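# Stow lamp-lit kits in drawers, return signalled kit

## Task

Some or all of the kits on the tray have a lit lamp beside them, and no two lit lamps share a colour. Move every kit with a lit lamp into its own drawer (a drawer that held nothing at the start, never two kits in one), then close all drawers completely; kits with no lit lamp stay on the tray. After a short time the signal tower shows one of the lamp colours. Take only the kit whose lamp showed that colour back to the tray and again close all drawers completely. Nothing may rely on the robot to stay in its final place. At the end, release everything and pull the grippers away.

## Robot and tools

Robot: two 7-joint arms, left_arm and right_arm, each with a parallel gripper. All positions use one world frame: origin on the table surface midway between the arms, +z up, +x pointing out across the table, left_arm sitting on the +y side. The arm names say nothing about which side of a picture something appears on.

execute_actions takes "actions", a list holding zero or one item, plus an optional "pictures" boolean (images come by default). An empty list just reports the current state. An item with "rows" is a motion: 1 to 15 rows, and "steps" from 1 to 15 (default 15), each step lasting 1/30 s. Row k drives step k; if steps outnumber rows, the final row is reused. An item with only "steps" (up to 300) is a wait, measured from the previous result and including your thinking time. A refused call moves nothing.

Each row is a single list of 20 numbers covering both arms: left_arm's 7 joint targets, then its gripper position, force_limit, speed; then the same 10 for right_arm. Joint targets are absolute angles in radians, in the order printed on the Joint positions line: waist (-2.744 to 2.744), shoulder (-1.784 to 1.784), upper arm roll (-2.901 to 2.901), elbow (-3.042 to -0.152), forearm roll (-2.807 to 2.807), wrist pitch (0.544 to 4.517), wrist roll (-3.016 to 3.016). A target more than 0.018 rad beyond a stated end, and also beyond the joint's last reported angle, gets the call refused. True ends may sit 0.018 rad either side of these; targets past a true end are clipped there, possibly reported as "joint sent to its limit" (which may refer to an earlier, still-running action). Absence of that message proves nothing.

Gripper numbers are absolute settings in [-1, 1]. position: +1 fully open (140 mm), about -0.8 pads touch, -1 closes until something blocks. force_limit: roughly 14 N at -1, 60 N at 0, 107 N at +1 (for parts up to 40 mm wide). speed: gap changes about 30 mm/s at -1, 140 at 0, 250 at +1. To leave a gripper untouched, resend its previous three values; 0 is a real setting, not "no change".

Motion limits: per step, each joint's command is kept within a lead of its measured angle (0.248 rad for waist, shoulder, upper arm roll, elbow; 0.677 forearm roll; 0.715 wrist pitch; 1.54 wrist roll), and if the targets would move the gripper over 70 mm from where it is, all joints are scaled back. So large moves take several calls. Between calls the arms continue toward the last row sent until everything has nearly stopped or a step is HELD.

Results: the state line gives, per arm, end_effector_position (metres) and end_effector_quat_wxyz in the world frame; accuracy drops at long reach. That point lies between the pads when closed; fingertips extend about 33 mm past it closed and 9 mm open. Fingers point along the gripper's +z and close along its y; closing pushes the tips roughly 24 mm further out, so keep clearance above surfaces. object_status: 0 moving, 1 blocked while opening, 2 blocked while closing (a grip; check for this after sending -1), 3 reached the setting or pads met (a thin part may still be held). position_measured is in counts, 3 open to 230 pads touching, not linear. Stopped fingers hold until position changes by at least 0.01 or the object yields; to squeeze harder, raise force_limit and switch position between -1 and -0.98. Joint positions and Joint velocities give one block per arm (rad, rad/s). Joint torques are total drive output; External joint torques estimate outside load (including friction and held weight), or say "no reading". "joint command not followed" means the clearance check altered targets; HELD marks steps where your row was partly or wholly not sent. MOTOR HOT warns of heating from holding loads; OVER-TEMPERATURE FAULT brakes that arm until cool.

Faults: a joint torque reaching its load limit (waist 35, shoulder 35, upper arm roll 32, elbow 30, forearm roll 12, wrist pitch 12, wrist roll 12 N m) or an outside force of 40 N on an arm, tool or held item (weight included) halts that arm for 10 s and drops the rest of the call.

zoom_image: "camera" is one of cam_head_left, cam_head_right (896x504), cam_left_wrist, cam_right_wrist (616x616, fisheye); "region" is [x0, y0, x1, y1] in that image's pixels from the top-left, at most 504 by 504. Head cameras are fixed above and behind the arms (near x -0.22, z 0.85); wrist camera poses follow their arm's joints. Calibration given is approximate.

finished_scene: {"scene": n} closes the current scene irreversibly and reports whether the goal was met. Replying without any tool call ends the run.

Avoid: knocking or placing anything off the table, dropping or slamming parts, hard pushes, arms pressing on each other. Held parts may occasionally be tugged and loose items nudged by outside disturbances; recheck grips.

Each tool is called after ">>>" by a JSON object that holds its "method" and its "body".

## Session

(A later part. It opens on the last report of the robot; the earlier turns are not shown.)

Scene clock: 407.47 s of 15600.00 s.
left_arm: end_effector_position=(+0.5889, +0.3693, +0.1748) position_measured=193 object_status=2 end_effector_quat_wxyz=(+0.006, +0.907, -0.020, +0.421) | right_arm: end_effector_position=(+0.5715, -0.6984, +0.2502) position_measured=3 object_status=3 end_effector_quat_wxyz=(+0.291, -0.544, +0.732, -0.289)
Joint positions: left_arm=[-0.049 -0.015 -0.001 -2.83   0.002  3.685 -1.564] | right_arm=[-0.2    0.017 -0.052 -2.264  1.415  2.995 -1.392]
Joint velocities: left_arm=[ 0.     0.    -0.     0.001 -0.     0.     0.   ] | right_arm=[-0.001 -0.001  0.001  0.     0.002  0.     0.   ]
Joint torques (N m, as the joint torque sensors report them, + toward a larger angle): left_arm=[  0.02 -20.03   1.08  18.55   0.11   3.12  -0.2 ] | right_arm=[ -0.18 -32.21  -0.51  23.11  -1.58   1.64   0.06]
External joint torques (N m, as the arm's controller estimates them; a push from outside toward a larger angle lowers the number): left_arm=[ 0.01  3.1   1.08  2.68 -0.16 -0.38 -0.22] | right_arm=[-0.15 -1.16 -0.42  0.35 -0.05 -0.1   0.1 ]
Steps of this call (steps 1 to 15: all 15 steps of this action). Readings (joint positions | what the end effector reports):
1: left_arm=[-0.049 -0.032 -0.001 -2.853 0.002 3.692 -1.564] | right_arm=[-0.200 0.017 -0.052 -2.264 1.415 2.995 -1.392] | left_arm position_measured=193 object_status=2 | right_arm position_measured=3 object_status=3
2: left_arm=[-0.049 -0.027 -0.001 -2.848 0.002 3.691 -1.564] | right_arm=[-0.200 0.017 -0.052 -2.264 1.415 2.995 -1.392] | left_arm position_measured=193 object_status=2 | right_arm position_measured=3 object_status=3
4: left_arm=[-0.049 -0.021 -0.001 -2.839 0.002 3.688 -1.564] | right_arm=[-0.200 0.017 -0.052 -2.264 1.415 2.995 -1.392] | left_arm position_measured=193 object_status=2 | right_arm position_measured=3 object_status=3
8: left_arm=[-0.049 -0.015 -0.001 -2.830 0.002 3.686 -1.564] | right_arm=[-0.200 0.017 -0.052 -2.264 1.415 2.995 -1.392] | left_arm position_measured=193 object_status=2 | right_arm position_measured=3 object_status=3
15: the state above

>>> {"method": "execute_actions", "body": {"actions": [{"rows":[[-0.049,-0.016,0,-2.832,0,3.686,-1.571,-0.2,0,0,-0.2,0.017,-0.05,-2.264,1.415,2.995,-1.392,1,0,0],[-0.049,-0.016,0,-2.832,0,3.686,-1.571,-0.2,0,0,-0.2,0.017,-0.05,-2.264,1.415,2.995,-1.392,1,0,0],[-0.049,-0.016,0,-2.832,0,3.686,-1.571,-0.2,0,0,-0.2,0.017,-0.05,-2.264,1.415,2.995,-1.392,1,0,0],[-0.049,-0.016,0,-2.832,0,3.686,-1.571,-0.2,0,0,-0.2,0.017,-0.05,-2.264,1.415,2.995,-1.392,1,0,0],[-0.049,-0.016,0,-2.832,0,3.686,-1.571,-0.2,0,0,-0.2,0.017,-0.05,-2.264,1.415,2.995,-1.392,1,0,0],[-0.049,-0.016,0,-2.832,0,3.686,-1.571,-0.2,0,0,-0.2,0.017,-0.05,-2.264,1.415,2.995,-1.392,1,0,0],[-0.049,-0.05,0,-2.875,0,3.70,-1.571,-0.2,0,0,-0.2,0.017,-0.05,-2.264,1.415,2.995,-1.392,1,0,0],[-0.049,-0.08,0,-2.915,0,3.71,-1.571,-0.2,0,0,-0.2,0.017,-0.05,-2.264,1.415,2.995,-1.392,1,0,0],[-0.049,-0.11,0,-2.953,0,3.716,-1.571,-0.2,0,0,-0.2,0.017,-0.05,-2.264,1.415,2.995,-1.392,1,0,0],[-0.049,-0.13,0,-2.978,0,3.72,-1.571,-0.2,0,0,-0.2,0.017,-0.05,-2.264,1.415,2.995,-1.392,1,0,0]],"steps":15}], "pictures": false}}

>>> {"method": "execute_actions", "body": {"actions": [{"rows":[[-0.049,-0.11,0,-2.978,0,3.76,-1.571,-0.2,0,0,-0.2,0.017,-0.05,-2.264,1.415,2.995,-1.392,1,0,0],[-0.049,-0.09,0,-2.978,0,3.80,-1.571,-0.2,0,0,-0.2,0.017,-0.05,-2.264,1.415,2.995,-1.392,1,0,0],[-0.049,-0.07,0,-2.978,0,3.84,-1.571,-0.2,0,0,-0.2,0.017,-0.05,-2.264,1.415,2.995,-1.392,1,0,0],[-0.049,-0.05,0,-2.978,0,3.88,-1.571,-0.2,0,0,-0.2,0.017,-0.05,-2.264,1.415,2.995,-1.392,1,0,0],[-0.049,-0.03,0,-2.978,0,3.92,-1.571,-0.2,0,0,-0.2,0.017,-0.05,-2.264,1.415,2.995,-1.392,1,0,0],[-0.049,-0.01,0,-2.978,0,3.96,-1.571,-0.2,0,0,-0.2,0.017,-0.05,-2.264,1.415,2.995,-1.392,1,0,0],[-0.049,0.01,0,-2.977,0,4.00,-1.571,-0.2,0,0,-0.2,0.017,-0.05,-2.264,1.415,2.995,-1.392,1,0,0],[-0.049,0.03,0,-2.976,0,4.04,-1.571,-0.2,0,0,-0.2,0.017,-0.05,-2.264,1.415,2.995,-1.392,1,0,0],[-0.049,0.05,0,-2.975,0,4.08,-1.571,-0.2,0,0,-0.2,0.017,-0.05,-2.264,1.415,2.995,-1.392,1,0,0],[-0.049,0.07,0,-2.974,0,4.12,-1.571,-0.2,0,0,-0.2,0.017,-0.05,-2.264,1.415,2.995,-1.392,1,0,0],[-0.049,0.088,0,-2.973,0,4.16,-1.571,-0.2,0,0,-0.2,0.017,-0.05,-2.264,1.415,2.995,-1.392,1,0,0],[-0.049,0.088,0,-2.973,0,4.198,-1.571,-0.2,0,0,-0.2,0.017,-0.05,-2.264,1.415,2.995,-1.392,1,0,0]],"steps":15}], "pictures": false}}

>>> {"method": "execute_actions", "body": {"actions": [{"steps":30}]}}

>>> {"method": "zoom_image", "body": {"camera": "cam_left_wrist", "region": [210, 200, 410, 350]}}

Scene clock: 448.83 s of 15600.00 s.
left_arm: end_effector_position=(+0.5417, +0.3710, +0.1723) position_measured=154 object_status=3 end_effector_quat_wxyz=(+0.006, +0.908, -0.020, +0.417) | right_arm: end_effector_position=(+0.5715, -0.6984, +0.2502) position_measured=3 object_status=3 end_effector_quat_wxyz=(+0.291, -0.544, +0.732, -0.289)
Joint positions: left_arm=[-0.049 -0.123 -0.001 -2.971  0.002  3.709 -1.564] | right_arm=[-0.2    0.017 -0.052 -2.264  1.415  2.995 -1.392]
Joint velocities: left_arm=[-0.    -0.064 -0.001 -0.081  0.     0.039 -0.002] | right_arm=[ 0.     0.    -0.001  0.001 -0.    -0.     0.001]
Joint torques (N m, as the joint torque sensors report them, + toward a larger angle): left_arm=[ -0.87 -18.78   0.97  14.9   -0.01   4.31  -0.13] | right_arm=[ -0.12 -32.87   0.23  23.26  -1.49   1.65   0.04]
External joint torques (N m, as the arm's controller estimates them; a push from outside toward a larger angle lowers the number): left_arm=[-0.74 -0.47  1.22 -1.14 -0.32  0.81 -0.15] | right_arm=[-0.18 -1.88  0.24  0.52  0.05 -0.08  0.09]
Steps of this call (steps 1 to 15: the robot went on to your last target; steps 16 to 90: nothing new was sent; then 37.87 s passed at rest; steps 91 to 105: all 15 steps of this action). Readings (joint positions | what the end effector reports):
91: left_arm=[-0.049 -0.015 -0.001 -2.830 0.002 3.685 -1.564] | right_arm=[-0.200 0.017 -0.052 -2.264 1.415 2.995 -1.392] | left_arm position_measured=193 object_status=0 | right_arm position_measured=3 object_status=3
92: left_arm=[-0.049 -0.015 -0.001 -2.830 0.002 3.685 -1.564] | right_arm=[-0.200 0.017 -0.052 -2.264 1.415 2.995 -1.392] | left_arm position_measured=192 object_status=0 | right_arm position_measured=3 object_status=3
94: left_arm=[-0.049 -0.015 -0.001 -2.830 0.002 3.685 -1.564] | right_arm=[-0.200 0.017 -0.052 -2.264 1.415 2.995 -1.392] | left_arm position_measured=172 object_status=0 | right_arm position_measured=3 object_status=3
98: left_arm=[-0.049 -0.039 -0.001 -2.861 0.002 3.690 -1.564] | right_arm=[-0.200 0.017 -0.052 -2.264 1.415 2.995 -1.392] | left_arm position_measured=154 object_status=0 | right_arm position_measured=3 object_status=3
105: the state above

Scene clock: 449.33 s of 15600.00 s.
left_arm: end_effector_position=(+0.5520, +0.3705, +0.1818) position_measured=154 object_status=3 end_effector_quat_wxyz=(+0.008, +0.866, -0.019, +0.499) | right_arm: end_effector_position=(+0.5715, -0.6984, +0.2502) position_measured=3 object_status=3 end_effector_quat_wxyz=(+0.291, -0.544, +0.732, -0.289)
Joint positions: left_arm=[-0.049  0.081 -0.001 -2.975  0.002  4.101 -1.564] | right_arm=[-0.2    0.017 -0.052 -2.264  1.415  2.995 -1.392]
Joint velocities: left_arm=[-0.     0.075  0.001 -0.001  0.002  0.562 -0.002] | right_arm=[ 0.001 -0.    -0.001 -0.001 -0.    -0.    -0.001]
Joint torques (N m, as the joint torque sensors report them, + toward a larger angle): left_arm=[ -0.64 -20.68   0.96  11.06  -0.1    4.1   -0.22] | right_arm=[ -0.25 -32.39   0.02  23.01  -1.55   1.66   0.01]
External joint torques (N m, as the arm's controller estimates them; a push from outside toward a larger angle lowers the number): left_arm=[-0.61  1.95  0.91 -0.41 -0.17  0.78 -0.24] | right_arm=[-0.15 -1.37  0.18  0.26 -0.01 -0.09  0.05]
Steps of this call (steps 1 to 15: all 15 steps of this action). Readings (joint positions | what the end effector reports):
1: left_arm=[-0.049 -0.122 -0.001 -2.973 0.002 3.717 -1.564] | right_arm=[-0.200 0.017 -0.052 -2.264 1.415 2.995 -1.392] | left_arm position_measured=154 object_status=3 | right_arm position_measured=3 object_status=3
2: left_arm=[-0.049 -0.114 -0.001 -2.973 0.002 3.731 -1.564] | right_arm=[-0.200 0.017 -0.052 -2.264 1.415 2.995 -1.392] | left_arm position_measured=154 object_status=3 | right_arm position_measured=3 object_status=3
4: left_arm=[-0.049 -0.087 -0.001 -2.974 0.002 3.772 -1.564] | right_arm=[-0.200 0.017 -0.052 -2.264 1.415 2.995 -1.392] | left_arm position_measured=154 object_status=3 | right_arm position_measured=3 object_status=3
8: left_arm=[-0.049 -0.013 -0.001 -2.975 0.002 3.887 -1.564] | right_arm=[-0.200 0.017 -0.052 -2.264 1.415 2.995 -1.392] | left_arm position_measured=154 object_status=3 | right_arm position_measured=3 object_status=3
15: the state above

Scene clock: 450.33 s of 15600.00 s.
left_arm: end_effector_position=(+0.5580, +0.3703, +0.2095) position_measured=154 object_status=3 end_effector_quat_wxyz=(+0.008, +0.844, -0.019, +0.537) | right_arm: end_effector_position=(+0.5715, -0.6984, +0.2502) position_measured=3 object_status=3 end_effector_quat_wxyz=(+0.291, -0.544, +0.732, -0.289)
Joint positions: left_arm=[-0.049  0.086 -0.001 -2.974  0.002  4.194 -1.564] | right_arm=[-0.2    0.017 -0.052 -2.264  1.415  2.995 -1.392]
Joint velocities: left_arm=[0.001 0.001 0.001 0.001 0.    0.002 0.001] | right_arm=[-0.     0.001  0.     0.     0.002 -0.001  0.   ]
Joint torques (N m, as the joint torque sensors report them, + toward a larger angle): left_arm=[ -0.03 -19.26   0.76  11.87  -0.15   3.95  -0.18] | right_arm=[  0.41 -33.21  -0.43  22.8   -1.55   1.62   0.02]
External joint torques (N m, as the arm's controller estimates them; a push from outside toward a larger angle lowers the number): left_arm=[-0.05  2.3   0.65  0.98 -0.21  0.67 -0.21] | right_arm=[ 0.46 -2.39 -0.32  0.17 -0.02 -0.11  0.06]
Steps of this call (steps 1 to 30: the robot went on to your last target). Readings (joint positions | what the end effector reports):
1: left_arm=[-0.049 0.083 -0.001 -2.975 0.002 4.118 -1.564] | right_arm=[-0.200 0.017 -0.052 -2.264 1.415 2.995 -1.392] | left_arm position_measured=154 object_status=3 | right_arm position_measured=3 object_status=3
2: left_arm=[-0.049 0.084 -0.001 -2.975 0.002 4.131 -1.564] | right_arm=[-0.200 0.017 -0.052 -2.264 1.415 2.995 -1.392] | left_arm position_measured=154 object_status=3 | right_arm position_measured=3 object_status=3
4: left_arm=[-0.049 0.085 -0.001 -2.975 0.002 4.152 -1.564] | right_arm=[-0.200 0.017 -0.052 -2.264 1.415 2.995 -1.392] | left_arm position_measured=154 object_status=3 | right_arm position_measured=3 object_status=3
8: left_arm=[-0.049 0.086 -0.001 -2.975 0.002 4.175 -1.564] | right_arm=[-0.200 0.017 -0.052 -2.264 1.415 2.995 -1.392] | left_arm position_measured=154 object_status=3 | right_arm position_measured=3 object_status=3
30: the state above
All arms were judged still, so your last target was given up. Only a new action makes them travel on or press farther. Fingers that are still opening or closing keep moving.
camera_calibration (this result's frames):
cam_left_wrist: T_world_to_cam=[[-0.0564829, -0.983235, -0.173377, 0.440127], [-0.755362, 0.155639, -0.636557, 0.510325], [0.652869, 0.0950076, -0.751489, -0.0515099], [0, 0, 0, 1]] pos_world=[0.443969, 0.358215, 0.36245]
cam_right_wrist: T_world_to_cam=[[-0.638919, 0.244613, -0.729346, 0.715641], [-0.0627596, 0.928362, 0.366339, 0.583917], [0.766709, 0.279835, -0.577797, 0.0780693], [0, 0, 0, 1]] pos_world=[0.434027, -0.738988, 0.353147]

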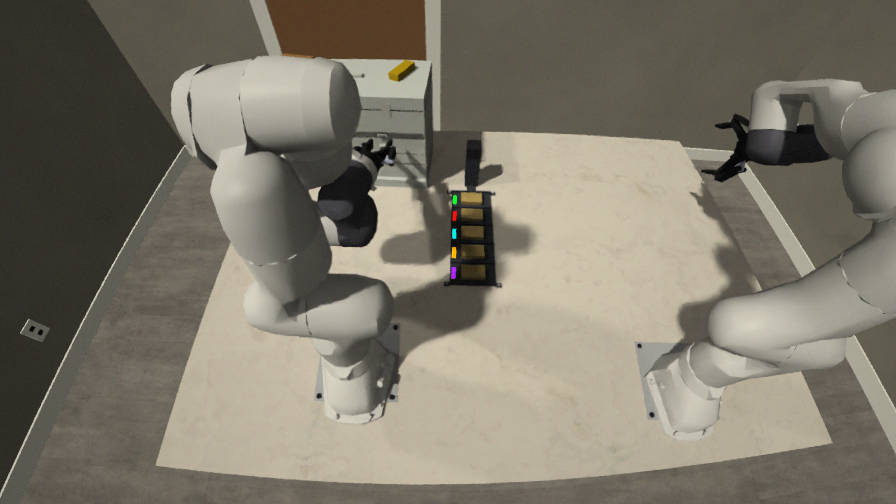

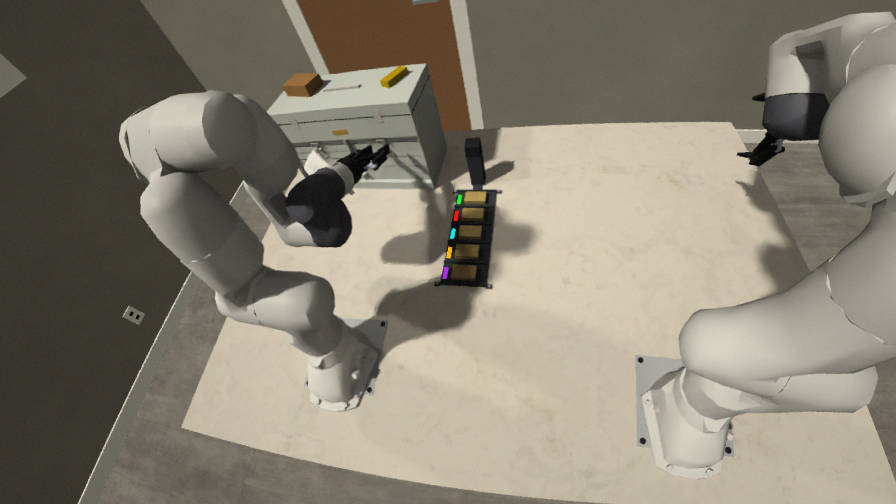

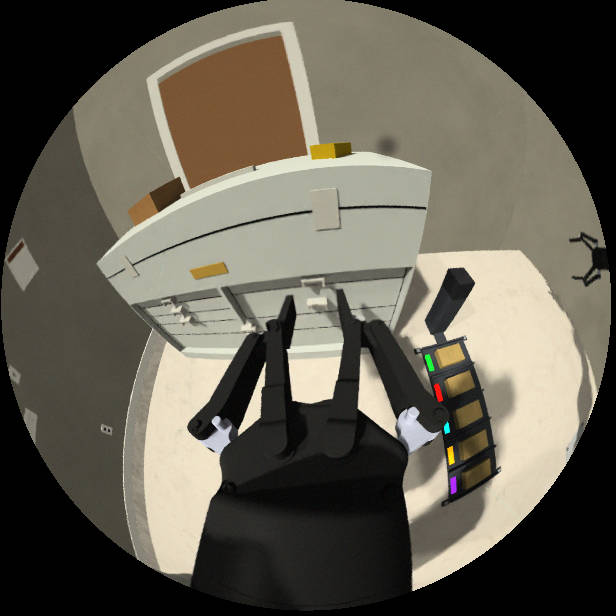

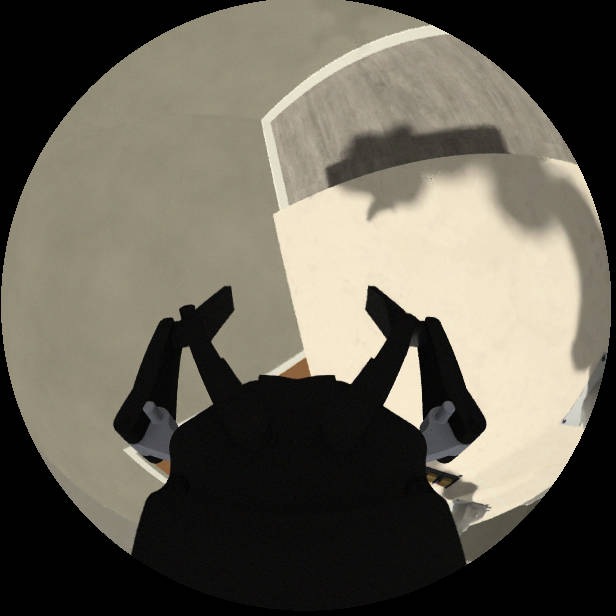

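Region (210, 200, 410, 350) of cam_left_wrist's 616x616 image, scaled by 2.520, with more detail than that image has; it fills the top 378 rows of this view, and the rest is white.

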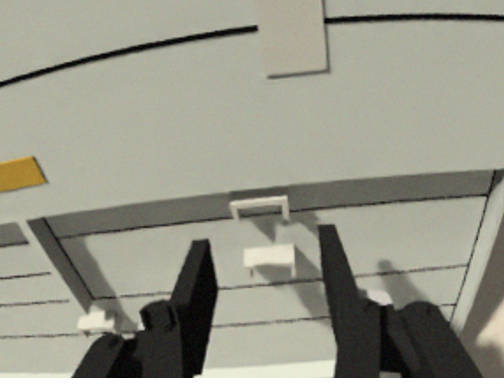

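>>> {"method": "execute_actions", "body": {"actions": [{"rows":[[-0.049,0.115,0,-2.968,0,4.22,-1.571,-0.2,0,0,-0.2,0.017,-0.05,-2.264,1.415,2.995,-1.392,1,0,0]],"steps":15}], "pictures": false}}

>>> {"method": "execute_actions", "body": {"actions": [{"rows":[[-0.049,0.119,0,-2.96,0,4.208,-1.571,-0.2,0,0,-0.2,0.017,-0.05,-2.264,1.415,2.995,-1.392,1,0,0],[-0.049,0.123,0,-2.951,0,4.203,-1.571,-0.2,0,0,-0.2,0.017,-0.05,-2.264,1.415,2.995,-1.392,1,0,0],[-0.049,0.127,0,-2.942,0,4.198,-1.571,-0.2,0,0,-0.2,0.017,-0.05,-2.264,1.415,2.995,-1.392,1,0,0],[-0.049,0.131,0,-2.933,0,4.193,-1.571,-0.2,0,0,-0.2,0.017,-0.05,-2.264,1.415,2.995,-1.392,1,0,0],[-0.049,0.135,0,-2.924,0,4.188,-1.571,-0.2,0,0,-0.2,0.017,-0.05,-2.264,1.415,2.995,-1.392,1,0,0],[-0.049,0.139,0,-2.915,0,4.183,-1.571,-0.2,0,0,-0.2,0.017,-0.05,-2.264,1.415,2.995,-1.392,1,0,0],[-0.049,0.143,0,-2.907,0,4.178,-1.571,-0.2,0,0,-0.2,0.017,-0.05,-2.264,1.415,2.995,-1.392,1,0,0],[-0.049,0.147,0,-2.899,0,4.174,-1.571,-0.2,0,0,-0.2,0.017,-0.05,-2.264,1.415,2.995,-1.392,1,0,0],[-0.049,0.151,0,-2.892,0,4.171,-1.571,-0.2,0,0,-0.2,0.017,-0.05,-2.264,1.415,2.995,-1.392,1,0,0],[-0.049,0.155,0,-2.886,0,4.169,-1.571,-0.2,0,0,-0.2,0.017,-0.05,-2.264,1.415,2.995,-1.392,1,0,0],[-0.049,0.157,0,-2.882,0,4.168,-1.571,-0.2,0,0,-0.2,0.017,-0.05,-2.264,1.415,2.995,-1.392,1,0,0]],"steps":15}], "pictures": false}}

>>> {"method": "execute_actions", "body": {"actions": [{"steps":20}]}}

>>> {"method": "zoom_image", "body": {"camera": "cam_left_wrist", "region": [210, 200, 410, 350]}}

Scene clock: 501.27 s of 15600.00 s.
left_arm: end_effector_position=(+0.5579, +0.3703, +0.2036) position_measured=154 object_status=3 end_effector_quat_wxyz=(+0.008, +0.844, -0.019, +0.536) | right_arm: end_effector_position=(+0.5715, -0.6984, +0.2502) position_measured=3 object_status=3 end_effector_quat_wxyz=(+0.291, -0.544, +0.732, -0.289)
Joint positions: left_arm=[-0.049  0.113 -0.001 -2.97   0.002  4.215 -1.564] | right_arm=[-0.2    0.017 -0.052 -2.264  1.415  2.995 -1.392]
Joint velocities: left_arm=[-0.001  0.002  0.001 -0.001 -0.     0.007  0.001] | right_arm=[ 0.    -0.002 -0.     0.001  0.    -0.     0.001]
Joint torques (N m, as the joint torque sensors report them, + toward a larger angle): left_arm=[ -0.59 -19.92   1.13  10.62  -0.11   4.04  -0.17] | right_arm=[  0.13 -32.81  -0.18  23.01  -1.55   1.57   0.03]
External joint torques (N m, as the arm's controller estimates them; a push from outside toward a larger angle lowers the number): left_arm=[-0.59  2.    1.02  0.26 -0.16  0.77 -0.19] | right_arm=[ 0.1  -1.76 -0.15  0.26 -0.01 -0.16  0.08]
Steps of this call (steps 1 to 90: nothing new was sent; then 47.43 s passed at rest; steps 91 to 105: all 15 steps of this action). Readings (joint positions | what the end effector reports):
91: left_arm=[-0.049 0.091 -0.001 -2.972 0.002 4.198 -1.564] | right_arm=[-0.200 0.017 -0.052 -2.264 1.415 2.995 -1.392] | left_arm position_measured=154 object_status=3 | right_arm position_measured=3 object_status=3
92: left_arm=[-0.049 0.099 -0.001 -2.971 0.002 4.201 -1.564] | right_arm=[-0.200 0.017 -0.052 -2.264 1.415 2.995 -1.392] | left_arm position_measured=154 object_status=3 | right_arm position_measured=3 object_status=3
94: left_arm=[-0.049 0.108 -0.001 -2.971 0.002 4.206 -1.564] | right_arm=[-0.200 0.017 -0.052 -2.264 1.415 2.995 -1.392] | left_arm position_measured=154 object_status=3 | right_arm position_measured=3 object_status=3
98: left_arm=[-0.049 0.112 -0.001 -2.970 0.002 4.211 -1.564] | right_arm=[-0.200 0.017 -0.052 -2.264 1.415 2.995 -1.392] | left_arm position_measured=154 object_status=3 | right_arm position_measured=3 object_status=3
105: the state above

Scene clock: 501.77 s of 15600.00 s.
left_arm: end_effector_position=(+0.5869, +0.3692, +0.2058) position_measured=154 object_status=3 end_effector_quat_wxyz=(+0.008, +0.842, -0.019, +0.539) | right_arm: end_effector_position=(+0.5715, -0.6984, +0.2502) position_measured=3 object_status=3 end_effector_quat_wxyz=(+0.291, -0.544, +0.732, -0.289)
Joint positions: left_arm=[-0.049  0.154 -0.001 -2.885  0.002  4.178 -1.564] | right_arm=[-0.2    0.017 -0.052 -2.264  1.415  2.995 -1.392]
Joint velocities: left_arm=[-0.001  0.017  0.     0.025 -0.001 -0.036 -0.   ] | right_arm=[ 0.002  0.001 -0.002 -0.     0.     0.     0.002]
Joint torques (N m, as the joint torque sensors report them, + toward a larger angle): left_arm=[ -0.51 -22.01   1.75  11.17  -0.1    2.67  -0.2 ] | right_arm=[  0.26 -32.85  -0.2   22.95  -1.54   1.66   0.07]
External joint torques (N m, as the arm's controller estimates them; a push from outside toward a larger angle lowers the number): left_arm=[-0.49  2.31  1.62  0.15 -0.18 -0.62 -0.23] | right_arm=[ 0.28 -2.07 -0.13  0.34 -0.01 -0.06  0.11]
Steps of this call (steps 1 to 15: all 15 steps of this action). Readings (joint positions | what the end effector reports):
1: left_arm=[-0.049 0.114 -0.001 -2.968 0.002 4.214 -1.564] | right_arm=[-0.200 0.017 -0.052 -2.264 1.415 2.995 -1.392] | left_arm position_measured=154 object_status=3 | right_arm position_measured=3 object_status=3
2: left_arm=[-0.049 0.116 -0.001 -2.964 0.002 4.213 -1.564] | right_arm=[-0.200 0.017 -0.052 -2.264 1.415 2.995 -1.392] | left_arm position_measured=154 object_status=3 | right_arm position_measured=3 object_status=3
4: left_arm=[-0.049 0.122 -0.001 -2.951 0.002 4.209 -1.564] | right_arm=[-0.200 0.017 -0.052 -2.264 1.415 2.995 -1.392] | left_arm position_measured=154 object_status=3 | right_arm position_measured=3 object_status=3
8: left_arm=[-0.049 0.137 -0.001 -2.918 0.002 4.195 -1.564] | right_arm=[-0.200 0.017 -0.052 -2.264 1.415 2.995 -1.392] | left_arm position_measured=154 object_status=3 | right_arm position_measured=3 object_status=3
15: the state above

Scene clock: 502.43 s of 15600.00 s.
left_arm: end_effector_position=(+0.5872, +0.3692, +0.2040) position_measured=154 object_status=3 end_effector_quat_wxyz=(+0.008, +0.843, -0.019, +0.537) | right_arm: end_effector_position=(+0.5715, -0.6984, +0.2502) position_measured=3 object_status=3 end_effector_quat_wxyz=(+0.291, -0.544, +0.732, -0.289)
Joint positions: left_arm=[-0.049  0.155 -0.001 -2.884  0.002  4.172 -1.564] | right_arm=[-0.2    0.017 -0.052 -2.264  1.415  2.995 -1.392]
Joint velocities: left_arm=[ 0.    -0.001 -0.     0.001 -0.002 -0.001 -0.   ] | right_arm=[ 0.001  0.001 -0.     0.001 -0.    -0.001 -0.   ]
Joint torques (N m, as the joint torque sensors report them, + toward a larger angle): left_arm=[ -0.09 -22.66   0.97  12.09  -0.12   2.69  -0.23] | right_arm=[  0.14 -32.82  -0.17  23.19  -1.51   1.64   0.05]
External joint torques (N m, as the arm's controller estimates them; a push from outside toward a larger angle lowers the number): left_arm=[-0.1   1.71  0.8   0.75 -0.2  -0.6  -0.25] | right_arm=[ 0.07 -1.92 -0.18  0.48  0.03 -0.07  0.09]
Steps of this call (steps 1 to 15: the robot went on to your last target; steps 16 to 20: nothing new was sent). Readings (joint positions | what the end effector reports):
1: left_arm=[-0.049 0.154 -0.001 -2.885 0.002 4.177 -1.564] | right_arm=[-0.200 0.017 -0.052 -2.264 1.415 2.995 -1.392] | left_arm position_measured=154 object_status=3 | right_arm position_measured=3 object_status=3
2: left_arm=[-0.049 0.154 -0.001 -2.884 0.002 4.176 -1.564] | right_arm=[-0.200 0.017 -0.052 -2.264 1.415 2.995 -1.392] | left_arm position_measured=154 object_status=3 | right_arm position_measured=3 object_status=3
4: left_arm=[-0.049 0.155 -0.001 -2.884 0.002 4.175 -1.564] | right_arm=[-0.200 0.017 -0.052 -2.264 1.415 2.995 -1.392] | left_arm position_measured=154 object_status=3 | right_arm position_measured=3 object_status=3
8: left_arm=[-0.049 0.155 -0.001 -2.884 0.002 4.173 -1.564] | right_arm=[-0.200 0.017 -0.052 -2.264 1.415 2.995 -1.392] | left_arm position_measured=154 object_status=3 | right_arm position_measured=3 object_status=3
20: the state above
All arms were judged still, so your last target was given up. Only a new action makes them travel on or press farther. Fingers that are still opening or closing keep moving.
camera_calibration (this result's frames):
cam_left_wrist: T_world_to_cam=[[-0.05636, -0.983247, -0.173347, 0.43971], [-0.754963, 0.155586, -0.637043, 0.528916], [0.653341, 0.0949665, -0.751084, -0.0749323], [0, 0, 0, 1]] pos_world=[0.47305, 0.357168, 0.356884]
cam_right_wrist: T_world_to_cam=[[-0.638919, 0.244613, -0.729346, 0.715641], [-0.0627596, 0.928362, 0.366339, 0.583917], [0.766709, 0.279835, -0.577797, 0.0780694], [0, 0, 0, 1]] pos_world=[0.434027, -0.738988, 0.353147]

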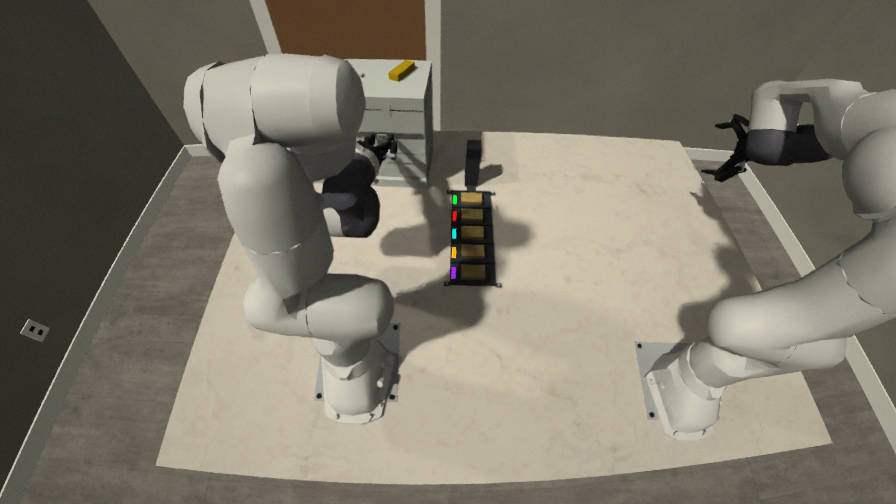

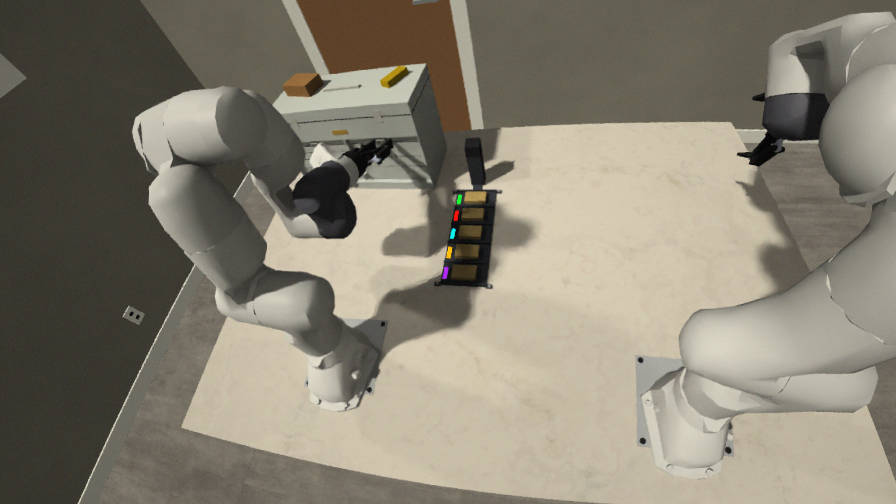

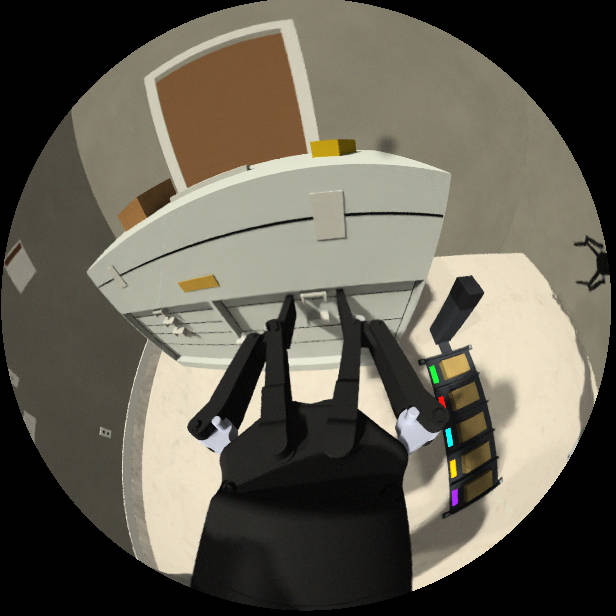

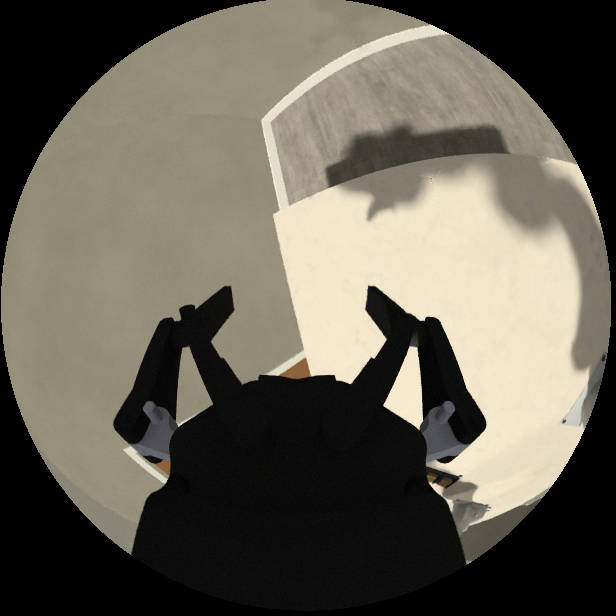

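Region (210, 200, 410, 350) of cam_left_wrist's 616x616 image, scaled by 2.520, with more detail than that image has; it fills the top 378 rows of this view, and the rest is white.

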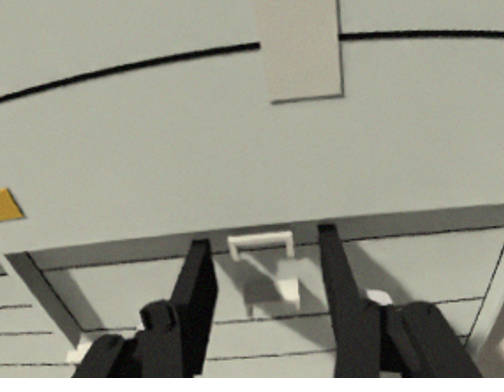

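Close, then pull.

>>> {"method": "execute_actions", "body": {"actions": [{"rows":[[-0.045,0.155,0,-2.884,0,4.172,-1.571,-1,0,-0.6,-0.2,0.017,-0.05,-2.264,1.415,2.995,-1.392,1,0,0]],"steps":15}], "pictures": false}}

>>> {"method": "execute_actions", "body": {"actions": [{"steps":10}], "pictures": false}}

>>> {"method": "execute_actions", "body": {"actions": [{"rows":[[-0.045,0.151,0,-2.892,0,4.18,-1.571,-1,0,-0.6,-0.2,0.017,-0.05,-2.264,1.415,2.995,-1.392,1,0,0],[-0.045,0.147,0,-2.901,0,4.185,-1.571,-1,0,-0.6,-0.2,0.017,-0.05,-2.264,1.415,2.995,-1.392,1,0,0],[-0.045,0.142,0,-2.911,0,4.19,-1.571,-1,0,-0.6,-0.2,0.017,-0.05,-2.264,1.415,2.995,-1.392,1,0,0],[-0.045,0.137,0,-2.921,0,4.195,-1.571,-1,0,-0.6,-0.2,0.017,-0.05,-2.264,1.415,2.995,-1.392,1,0,0],[-0.045,0.132,0,-2.931,0,4.2,-1.571,-1,0,-0.6,-0.2,0.017,-0.05,-2.264,1.415,2.995,-1.392,1,0,0],[-0.045,0.127,0,-2.941,0,4.205,-1.571,-1,0,-0.6,-0.2,0.017,-0.05,-2.264,1.415,2.995,-1.392,1,0,0],[-0.045,0.122,0,-2.951,0,4.211,-1.571,-1,0,-0.6,-0.2,0.017,-0.05,-2.264,1.415,2.995,-1.392,1,0,0],[-0.045,0.117,0,-2.961,0,4.216,-1.571,-1,0,-0.6,-0.2,0.017,-0.05,-2.264,1.415,2.995,-1.392,1,0,0],[-0.045,0.112,0,-2.971,0,4.222,-1.571,-1,0,-0.6,-0.2,0.017,-0.05,-2.264,1.415,2.995,-1.392,1,0,0],[-0.045,0.107,0,-2.981,0,4.227,-1.571,-1,0,-0.6,-0.2,0.017,-0.05,-2.264,1.415,2.995,-1.392,1,0,0],[-0.045,0.102,0,-2.991,0,4.233,-1.571,-1,0,-0.6,-0.2,0.017,-0.05,-2.264,1.415,2.995,-1.392,1,0,0],[-0.045,0.098,0,-3.001,0,4.238,-1.571,-1,0,-0.6,-0.2,0.017,-0.05,-2.264,1.415,2.995,-1.392,1,0,0],[-0.045,0.093,0,-3.011,0,4.244,-1.571,-1,0,-0.6,-0.2,0.017,-0.05,-2.264,1.415,2.995,-1.392,1,0,0],[-0.045,0.089,0,-3.019,0,4.248,-1.571,-1,0,-0.6,-0.2,0.017,-0.05,-2.264,1.415,2.995,-1.392,1,0,0],[-0.045,0.087,0,-3.023,0,4.25,-1.571,-1,0,-0.6,-0.2,0.017,-0.05,-2.264,1.415,2.995,-1.392,1,0,0]],"steps":15}], "pictures": false}}

>>> {"method": "execute_actions", "body": {"actions": [{"steps":20}]}}

Scene clock: 539.73 s of 15600.00 s.
left_arm: end_effector_position=(+0.5873, +0.3700, +0.2040) position_measured=193 object_status=0 end_effector_quat_wxyz=(+0.008, +0.843, -0.018, +0.537) | right_arm: end_effector_position=(+0.5715, -0.6984, +0.2502) position_measured=3 object_status=3 end_effector_quat_wxyz=(+0.291, -0.544, +0.732, -0.289)
Joint positions: left_arm=[-0.048  0.155 -0.001 -2.883  0.002  4.172 -1.564] | right_arm=[-0.2    0.017 -0.052 -2.264  1.415  2.995 -1.392]
Joint velocities: left_arm=[ 0.001 -0.     0.001 -0.001  0.    -0.     0.001] | right_arm=[0.001 0.001 0.    0.    0.001 0.    0.001]
Joint torques (N m, as the joint torque sensors report them, + toward a larger angle): left_arm=[  0.77 -24.47   1.28   9.97  -0.1    3.43  -0.22] | right_arm=[ -0.06 -32.86   0.34  22.96  -1.55   1.59   0.04]
External joint torques (N m, as the arm's controller estimates them; a push from outside toward a larger angle lowers the number): left_arm=[ 0.68 -0.16  1.05 -1.3  -0.16  0.15 -0.24] | right_arm=[-0.1  -2.    0.36  0.32 -0.02 -0.13  0.09]
Steps of this call (steps 1 to 90: nothing new was sent; then 33.80 s passed at rest; steps 91 to 105: all 15 steps of this action). Readings (joint positions | what the end effector reports):
91: left_arm=[-0.049 0.155 -0.001 -2.883 0.002 4.172 -1.564] | right_arm=[-0.200 0.017 -0.052 -2.264 1.415 2.995 -1.392] | left_arm position_measured=154 object_status=0 | right_arm position_measured=3 object_status=3
92: left_arm=[-0.049 0.155 -0.001 -2.883 0.002 4.172 -1.564] | right_arm=[-0.200 0.017 -0.052 -2.264 1.415 2.995 -1.392] | left_arm position_measured=158 object_status=0 | right_arm position_measured=3 object_status=3
94: left_arm=[-0.048 0.155 -0.001 -2.883 0.002 4.172 -1.564] | right_arm=[-0.200 0.017 -0.052 -2.264 1.415 2.995 -1.392] | left_arm position_measured=166 object_status=0 | right_arm position_measured=3 object_status=3
98: left_arm=[-0.048 0.155 -0.001 -2.883 0.002 4.172 -1.564] | right_arm=[-0.200 0.017 -0.052 -2.264 1.415 2.995 -1.392] | left_arm position_measured=182 object_status=0 | right_arm position_measured=3 object_status=3
105: the state above

Scene clock: 540.07 s of 15600.00 s.
left_arm: end_effector_position=(+0.5873, +0.3700, +0.2040) position_measured=193 object_status=2 end_effector_quat_wxyz=(+0.008, +0.843, -0.018, +0.537) | right_arm: end_effector_position=(+0.5715, -0.6984, +0.2502) position_measured=3 object_status=3 end_effector_quat_wxyz=(+0.291, -0.544, +0.732, -0.289)
Joint positions: left_arm=[-0.048  0.155 -0.001 -2.883  0.002  4.172 -1.564] | right_arm=[-0.2    0.017 -0.052 -2.264  1.415  2.995 -1.392]
Joint velocities: left_arm=[ 0.     0.001 -0.001 -0.     0.    -0.     0.001] | right_arm=[ 0.001 -0.001  0.001 -0.001  0.    -0.002 -0.001]
Joint torques (N m, as the joint torque sensors report them, + toward a larger angle): left_arm=[  1.59 -25.16   1.6   10.3   -0.16   3.33  -0.15] | right_arm=[ -0.07 -32.91  -0.3   22.72  -1.55   1.63   0.01]
External joint torques (N m, as the arm's controller estimates them; a push from outside toward a larger angle lowers the number): left_arm=[ 1.65 -0.82  1.5  -1.03 -0.26  0.04 -0.17] | right_arm=[-0.1  -1.88 -0.27 -0.01 -0.01 -0.1   0.05]
Steps of this call (steps 1 to 10: the robot went on to your last target). Readings (joint positions | what the end effector reports):
1: left_arm=[-0.048 0.155 -0.001 -2.883 0.002 4.172 -1.564] | right_arm=[-0.200 0.017 -0.052 -2.264 1.415 2.995 -1.392] | left_arm position_measured=193 object_status=2 | right_arm position_measured=3 object_status=3
2: left_arm=[-0.048 0.155 -0.001 -2.883 0.002 4.172 -1.564] | right_arm=[-0.200 0.017 -0.052 -2.264 1.415 2.995 -1.392] | left_arm position_measured=193 object_status=2 | right_arm position_measured=3 object_status=3
4: left_arm=[-0.048 0.155 -0.001 -2.883 0.002 4.172 -1.564] | right_arm=[-0.200 0.017 -0.052 -2.264 1.415 2.995 -1.392] | left_arm position_measured=193 object_status=2 | right_arm position_measured=3 object_status=3
8: left_arm=[-0.048 0.155 -0.001 -2.883 0.002 4.172 -1.564] | right_arm=[-0.200 0.017 -0.052 -2.264 1.415 2.995 -1.392] | left_arm position_measured=193 object_status=2 | right_arm position_measured=3 object_status=3
10: the state above

Scene clock: 540.57 s of 15600.00 s.
left_arm: end_effector_position=(+0.5466, +0.3726, +0.2044) position_measured=193 object_status=2 end_effector_quat_wxyz=(+0.007, +0.844, -0.017, +0.537) | right_arm: end_effector_position=(+0.5715, -0.6984, +0.2502) position_measured=3 object_status=3 end_effector_quat_wxyz=(+0.291, -0.544, +0.732, -0.289)
Joint positions: left_arm=[-0.046  0.094 -0.001 -3.003  0.001  4.231 -1.564] | right_arm=[-0.2    0.017 -0.052 -2.264  1.415  2.995 -1.392]
Joint velocities: left_arm=[ 0.003 -0.099  0.003 -0.22  -0.003  0.126  0.002] | right_arm=[ 0.002 -0.     0.002 -0.001 -0.     0.001 -0.001]
Joint torques (N m, as the joint torque sensors report them, + toward a larger angle): left_arm=[ -0.17 -20.12   0.45   7.87   0.2    3.21  -0.23] | right_arm=[  0.22 -32.43   0.41  23.02  -1.57   1.61   0.02]
External joint torques (N m, as the arm's controller estimates them; a push from outside toward a larger angle lowers the number): left_arm=[-0.16  0.4   0.38 -3.82  0.14  0.   -0.25] | right_arm=[ 0.11 -1.53  0.35  0.36 -0.03 -0.1   0.07]
Steps of this call (steps 1 to 15: all 15 steps of this action). Readings (joint positions | what the end effector reports):
1: left_arm=[-0.048 0.154 -0.001 -2.885 0.002 4.173 -1.564] | right_arm=[-0.200 0.017 -0.052 -2.264 1.415 2.995 -1.392] | left_arm position_measured=193 object_status=2 | right_arm position_measured=3 object_status=3
2: left_arm=[-0.048 0.153 -0.001 -2.888 0.002 4.174 -1.564] | right_arm=[-0.200 0.017 -0.052 -2.264 1.415 2.995 -1.392] | left_arm position_measured=193 object_status=2 | right_arm position_measured=3 object_status=3
4: left_arm=[-0.048 0.146 -0.001 -2.900 0.002 4.180 -1.564] | right_arm=[-0.200 0.017 -0.052 -2.264 1.415 2.995 -1.392] | left_arm position_measured=193 object_status=2 | right_arm position_measured=3 object_status=3
8: left_arm=[-0.047 0.127 -0.001 -2.936 0.001 4.196 -1.564] | right_arm=[-0.200 0.017 -0.052 -2.264 1.415 2.995 -1.392] | left_arm position_measured=193 object_status=2 | right_arm position_measured=3 object_status=3
15: the state above

Scene clock: 541.23 s of 15600.00 s.
left_arm: end_effector_position=(+0.5406, +0.3730, +0.2045) position_measured=193 object_status=2 end_effector_quat_wxyz=(+0.007, +0.843, -0.017, +0.537) | right_arm: end_effector_position=(+0.5715, -0.6984, +0.2502) position_measured=3 object_status=3 end_effector_quat_wxyz=(+0.291, -0.544, +0.732, -0.289)
Joint positions: left_arm=[-0.046  0.089 -0.001 -3.02   0.001  4.244 -1.564] | right_arm=[-0.2    0.017 -0.052 -2.264  1.415  2.995 -1.392]
Joint velocities: left_arm=[-0.     0.     0.001 -0.001 -0.001 -0.     0.   ] | right_arm=[-0.001 -0.001  0.001  0.001  0.001  0.     0.   ]
Joint torques (N m, as the joint torque sensors report them, + toward a larger angle): left_arm=[  0.07 -21.46   1.26   7.19   0.14   4.27  -0.16] | right_arm=[  0.29 -32.52  -0.14  22.88  -1.55   1.7    0.03]
External joint torques (N m, as the arm's controller estimates them; a push from outside toward a larger angle lowers the number): left_arm=[ 0.04 -0.76  1.14 -2.69  0.12  0.98 -0.19] | right_arm=[ 0.45 -1.5   0.07  0.14 -0.02 -0.06  0.07]
Steps of this call (steps 1 to 20: the robot went on to your last target). Readings (joint positions | what the end effector reports):
1: left_arm=[-0.046 0.092 -0.001 -3.009 0.001 4.234 -1.564] | right_arm=[-0.200 0.017 -0.052 -2.264 1.415 2.995 -1.392] | left_arm position_measured=193 object_status=2 | right_arm position_measured=3 object_status=3
2: left_arm=[-0.046 0.090 -0.001 -3.013 0.001 4.237 -1.564] | right_arm=[-0.200 0.017 -0.052 -2.264 1.415 2.995 -1.392] | left_arm position_measured=193 object_status=2 | right_arm position_measured=3 object_status=3
4: left_arm=[-0.046 0.089 -0.001 -3.017 0.001 4.240 -1.564] | right_arm=[-0.200 0.017 -0.052 -2.264 1.415 2.995 -1.392] | left_arm position_measured=193 object_status=2 | right_arm position_measured=3 object_status=3
8: left_arm=[-0.046 0.089 -0.001 -3.020 0.001 4.243 -1.564] | right_arm=[-0.200 0.017 -0.052 -2.264 1.415 2.995 -1.392] | left_arm position_measured=193 object_status=2 | right_arm position_measured=3 object_status=3
20: the state above
camera_calibration (this result's frames):
cam_left_wrist: T_world_to_cam=[[-0.0519478, -0.983497, -0.173306, 0.438585], [-0.75502, 0.152265, -0.637778, 0.494871], [0.653641, 0.0977182, -0.750469, -0.045705], [0, 0, 0, 1]] pos_world=[0.426295, 0.360462, 0.357327]
cam_right_wrist: T_world_to_cam=[[-0.638919, 0.244613, -0.729346, 0.715641], [-0.0627596, 0.928362, 0.366339, 0.583917], [0.766709, 0.279835, -0.577797, 0.0780693], [0, 0, 0, 1]] pos_world=[0.434027, -0.738988, 0.353147]

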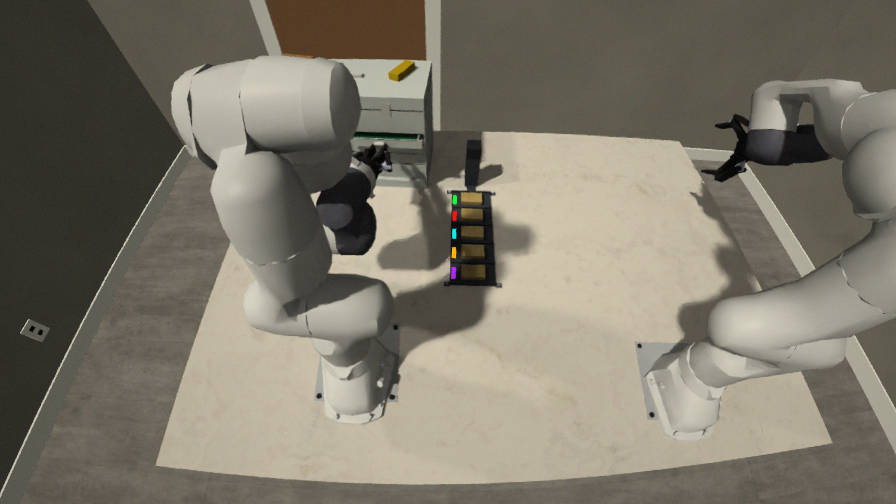

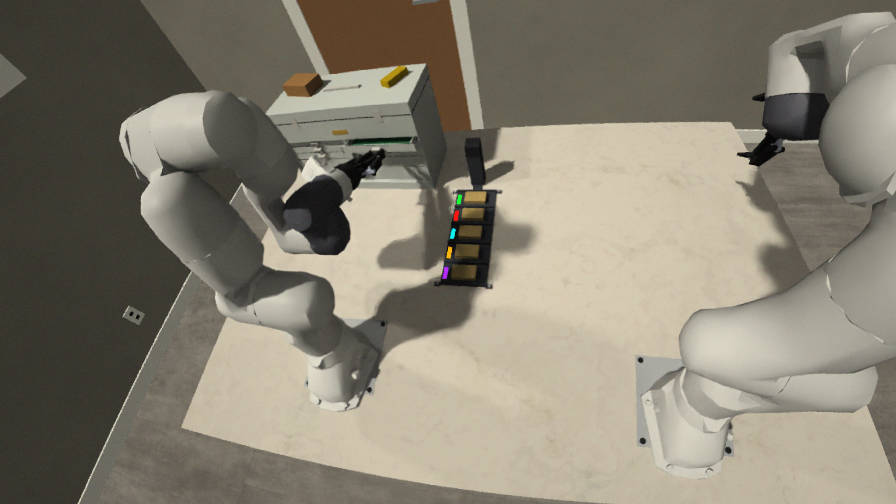

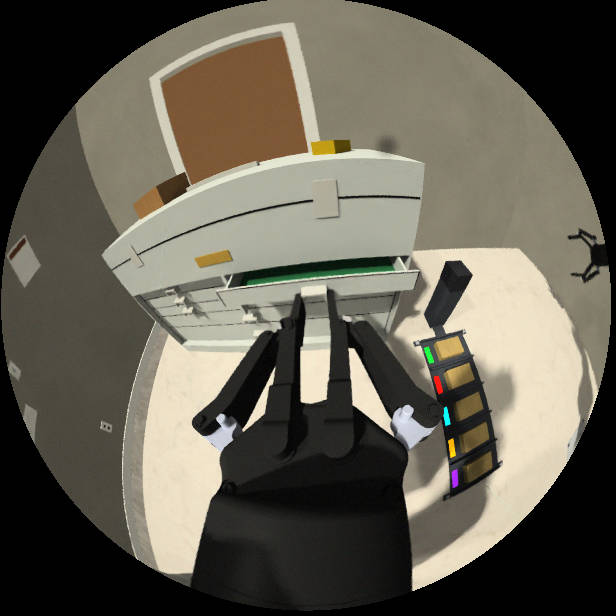

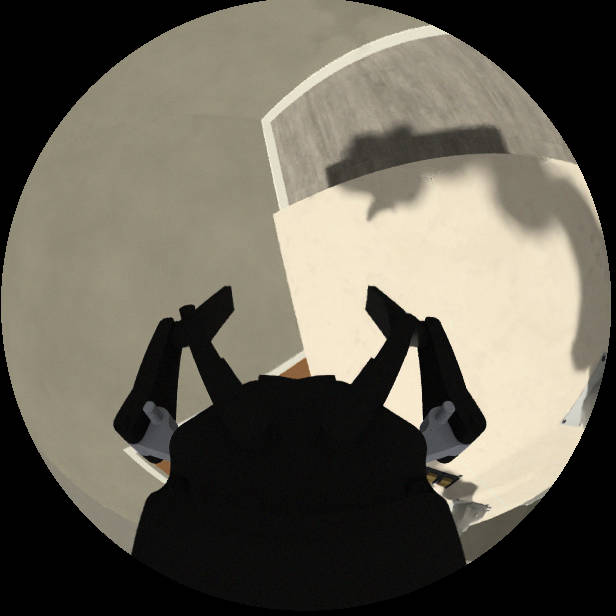

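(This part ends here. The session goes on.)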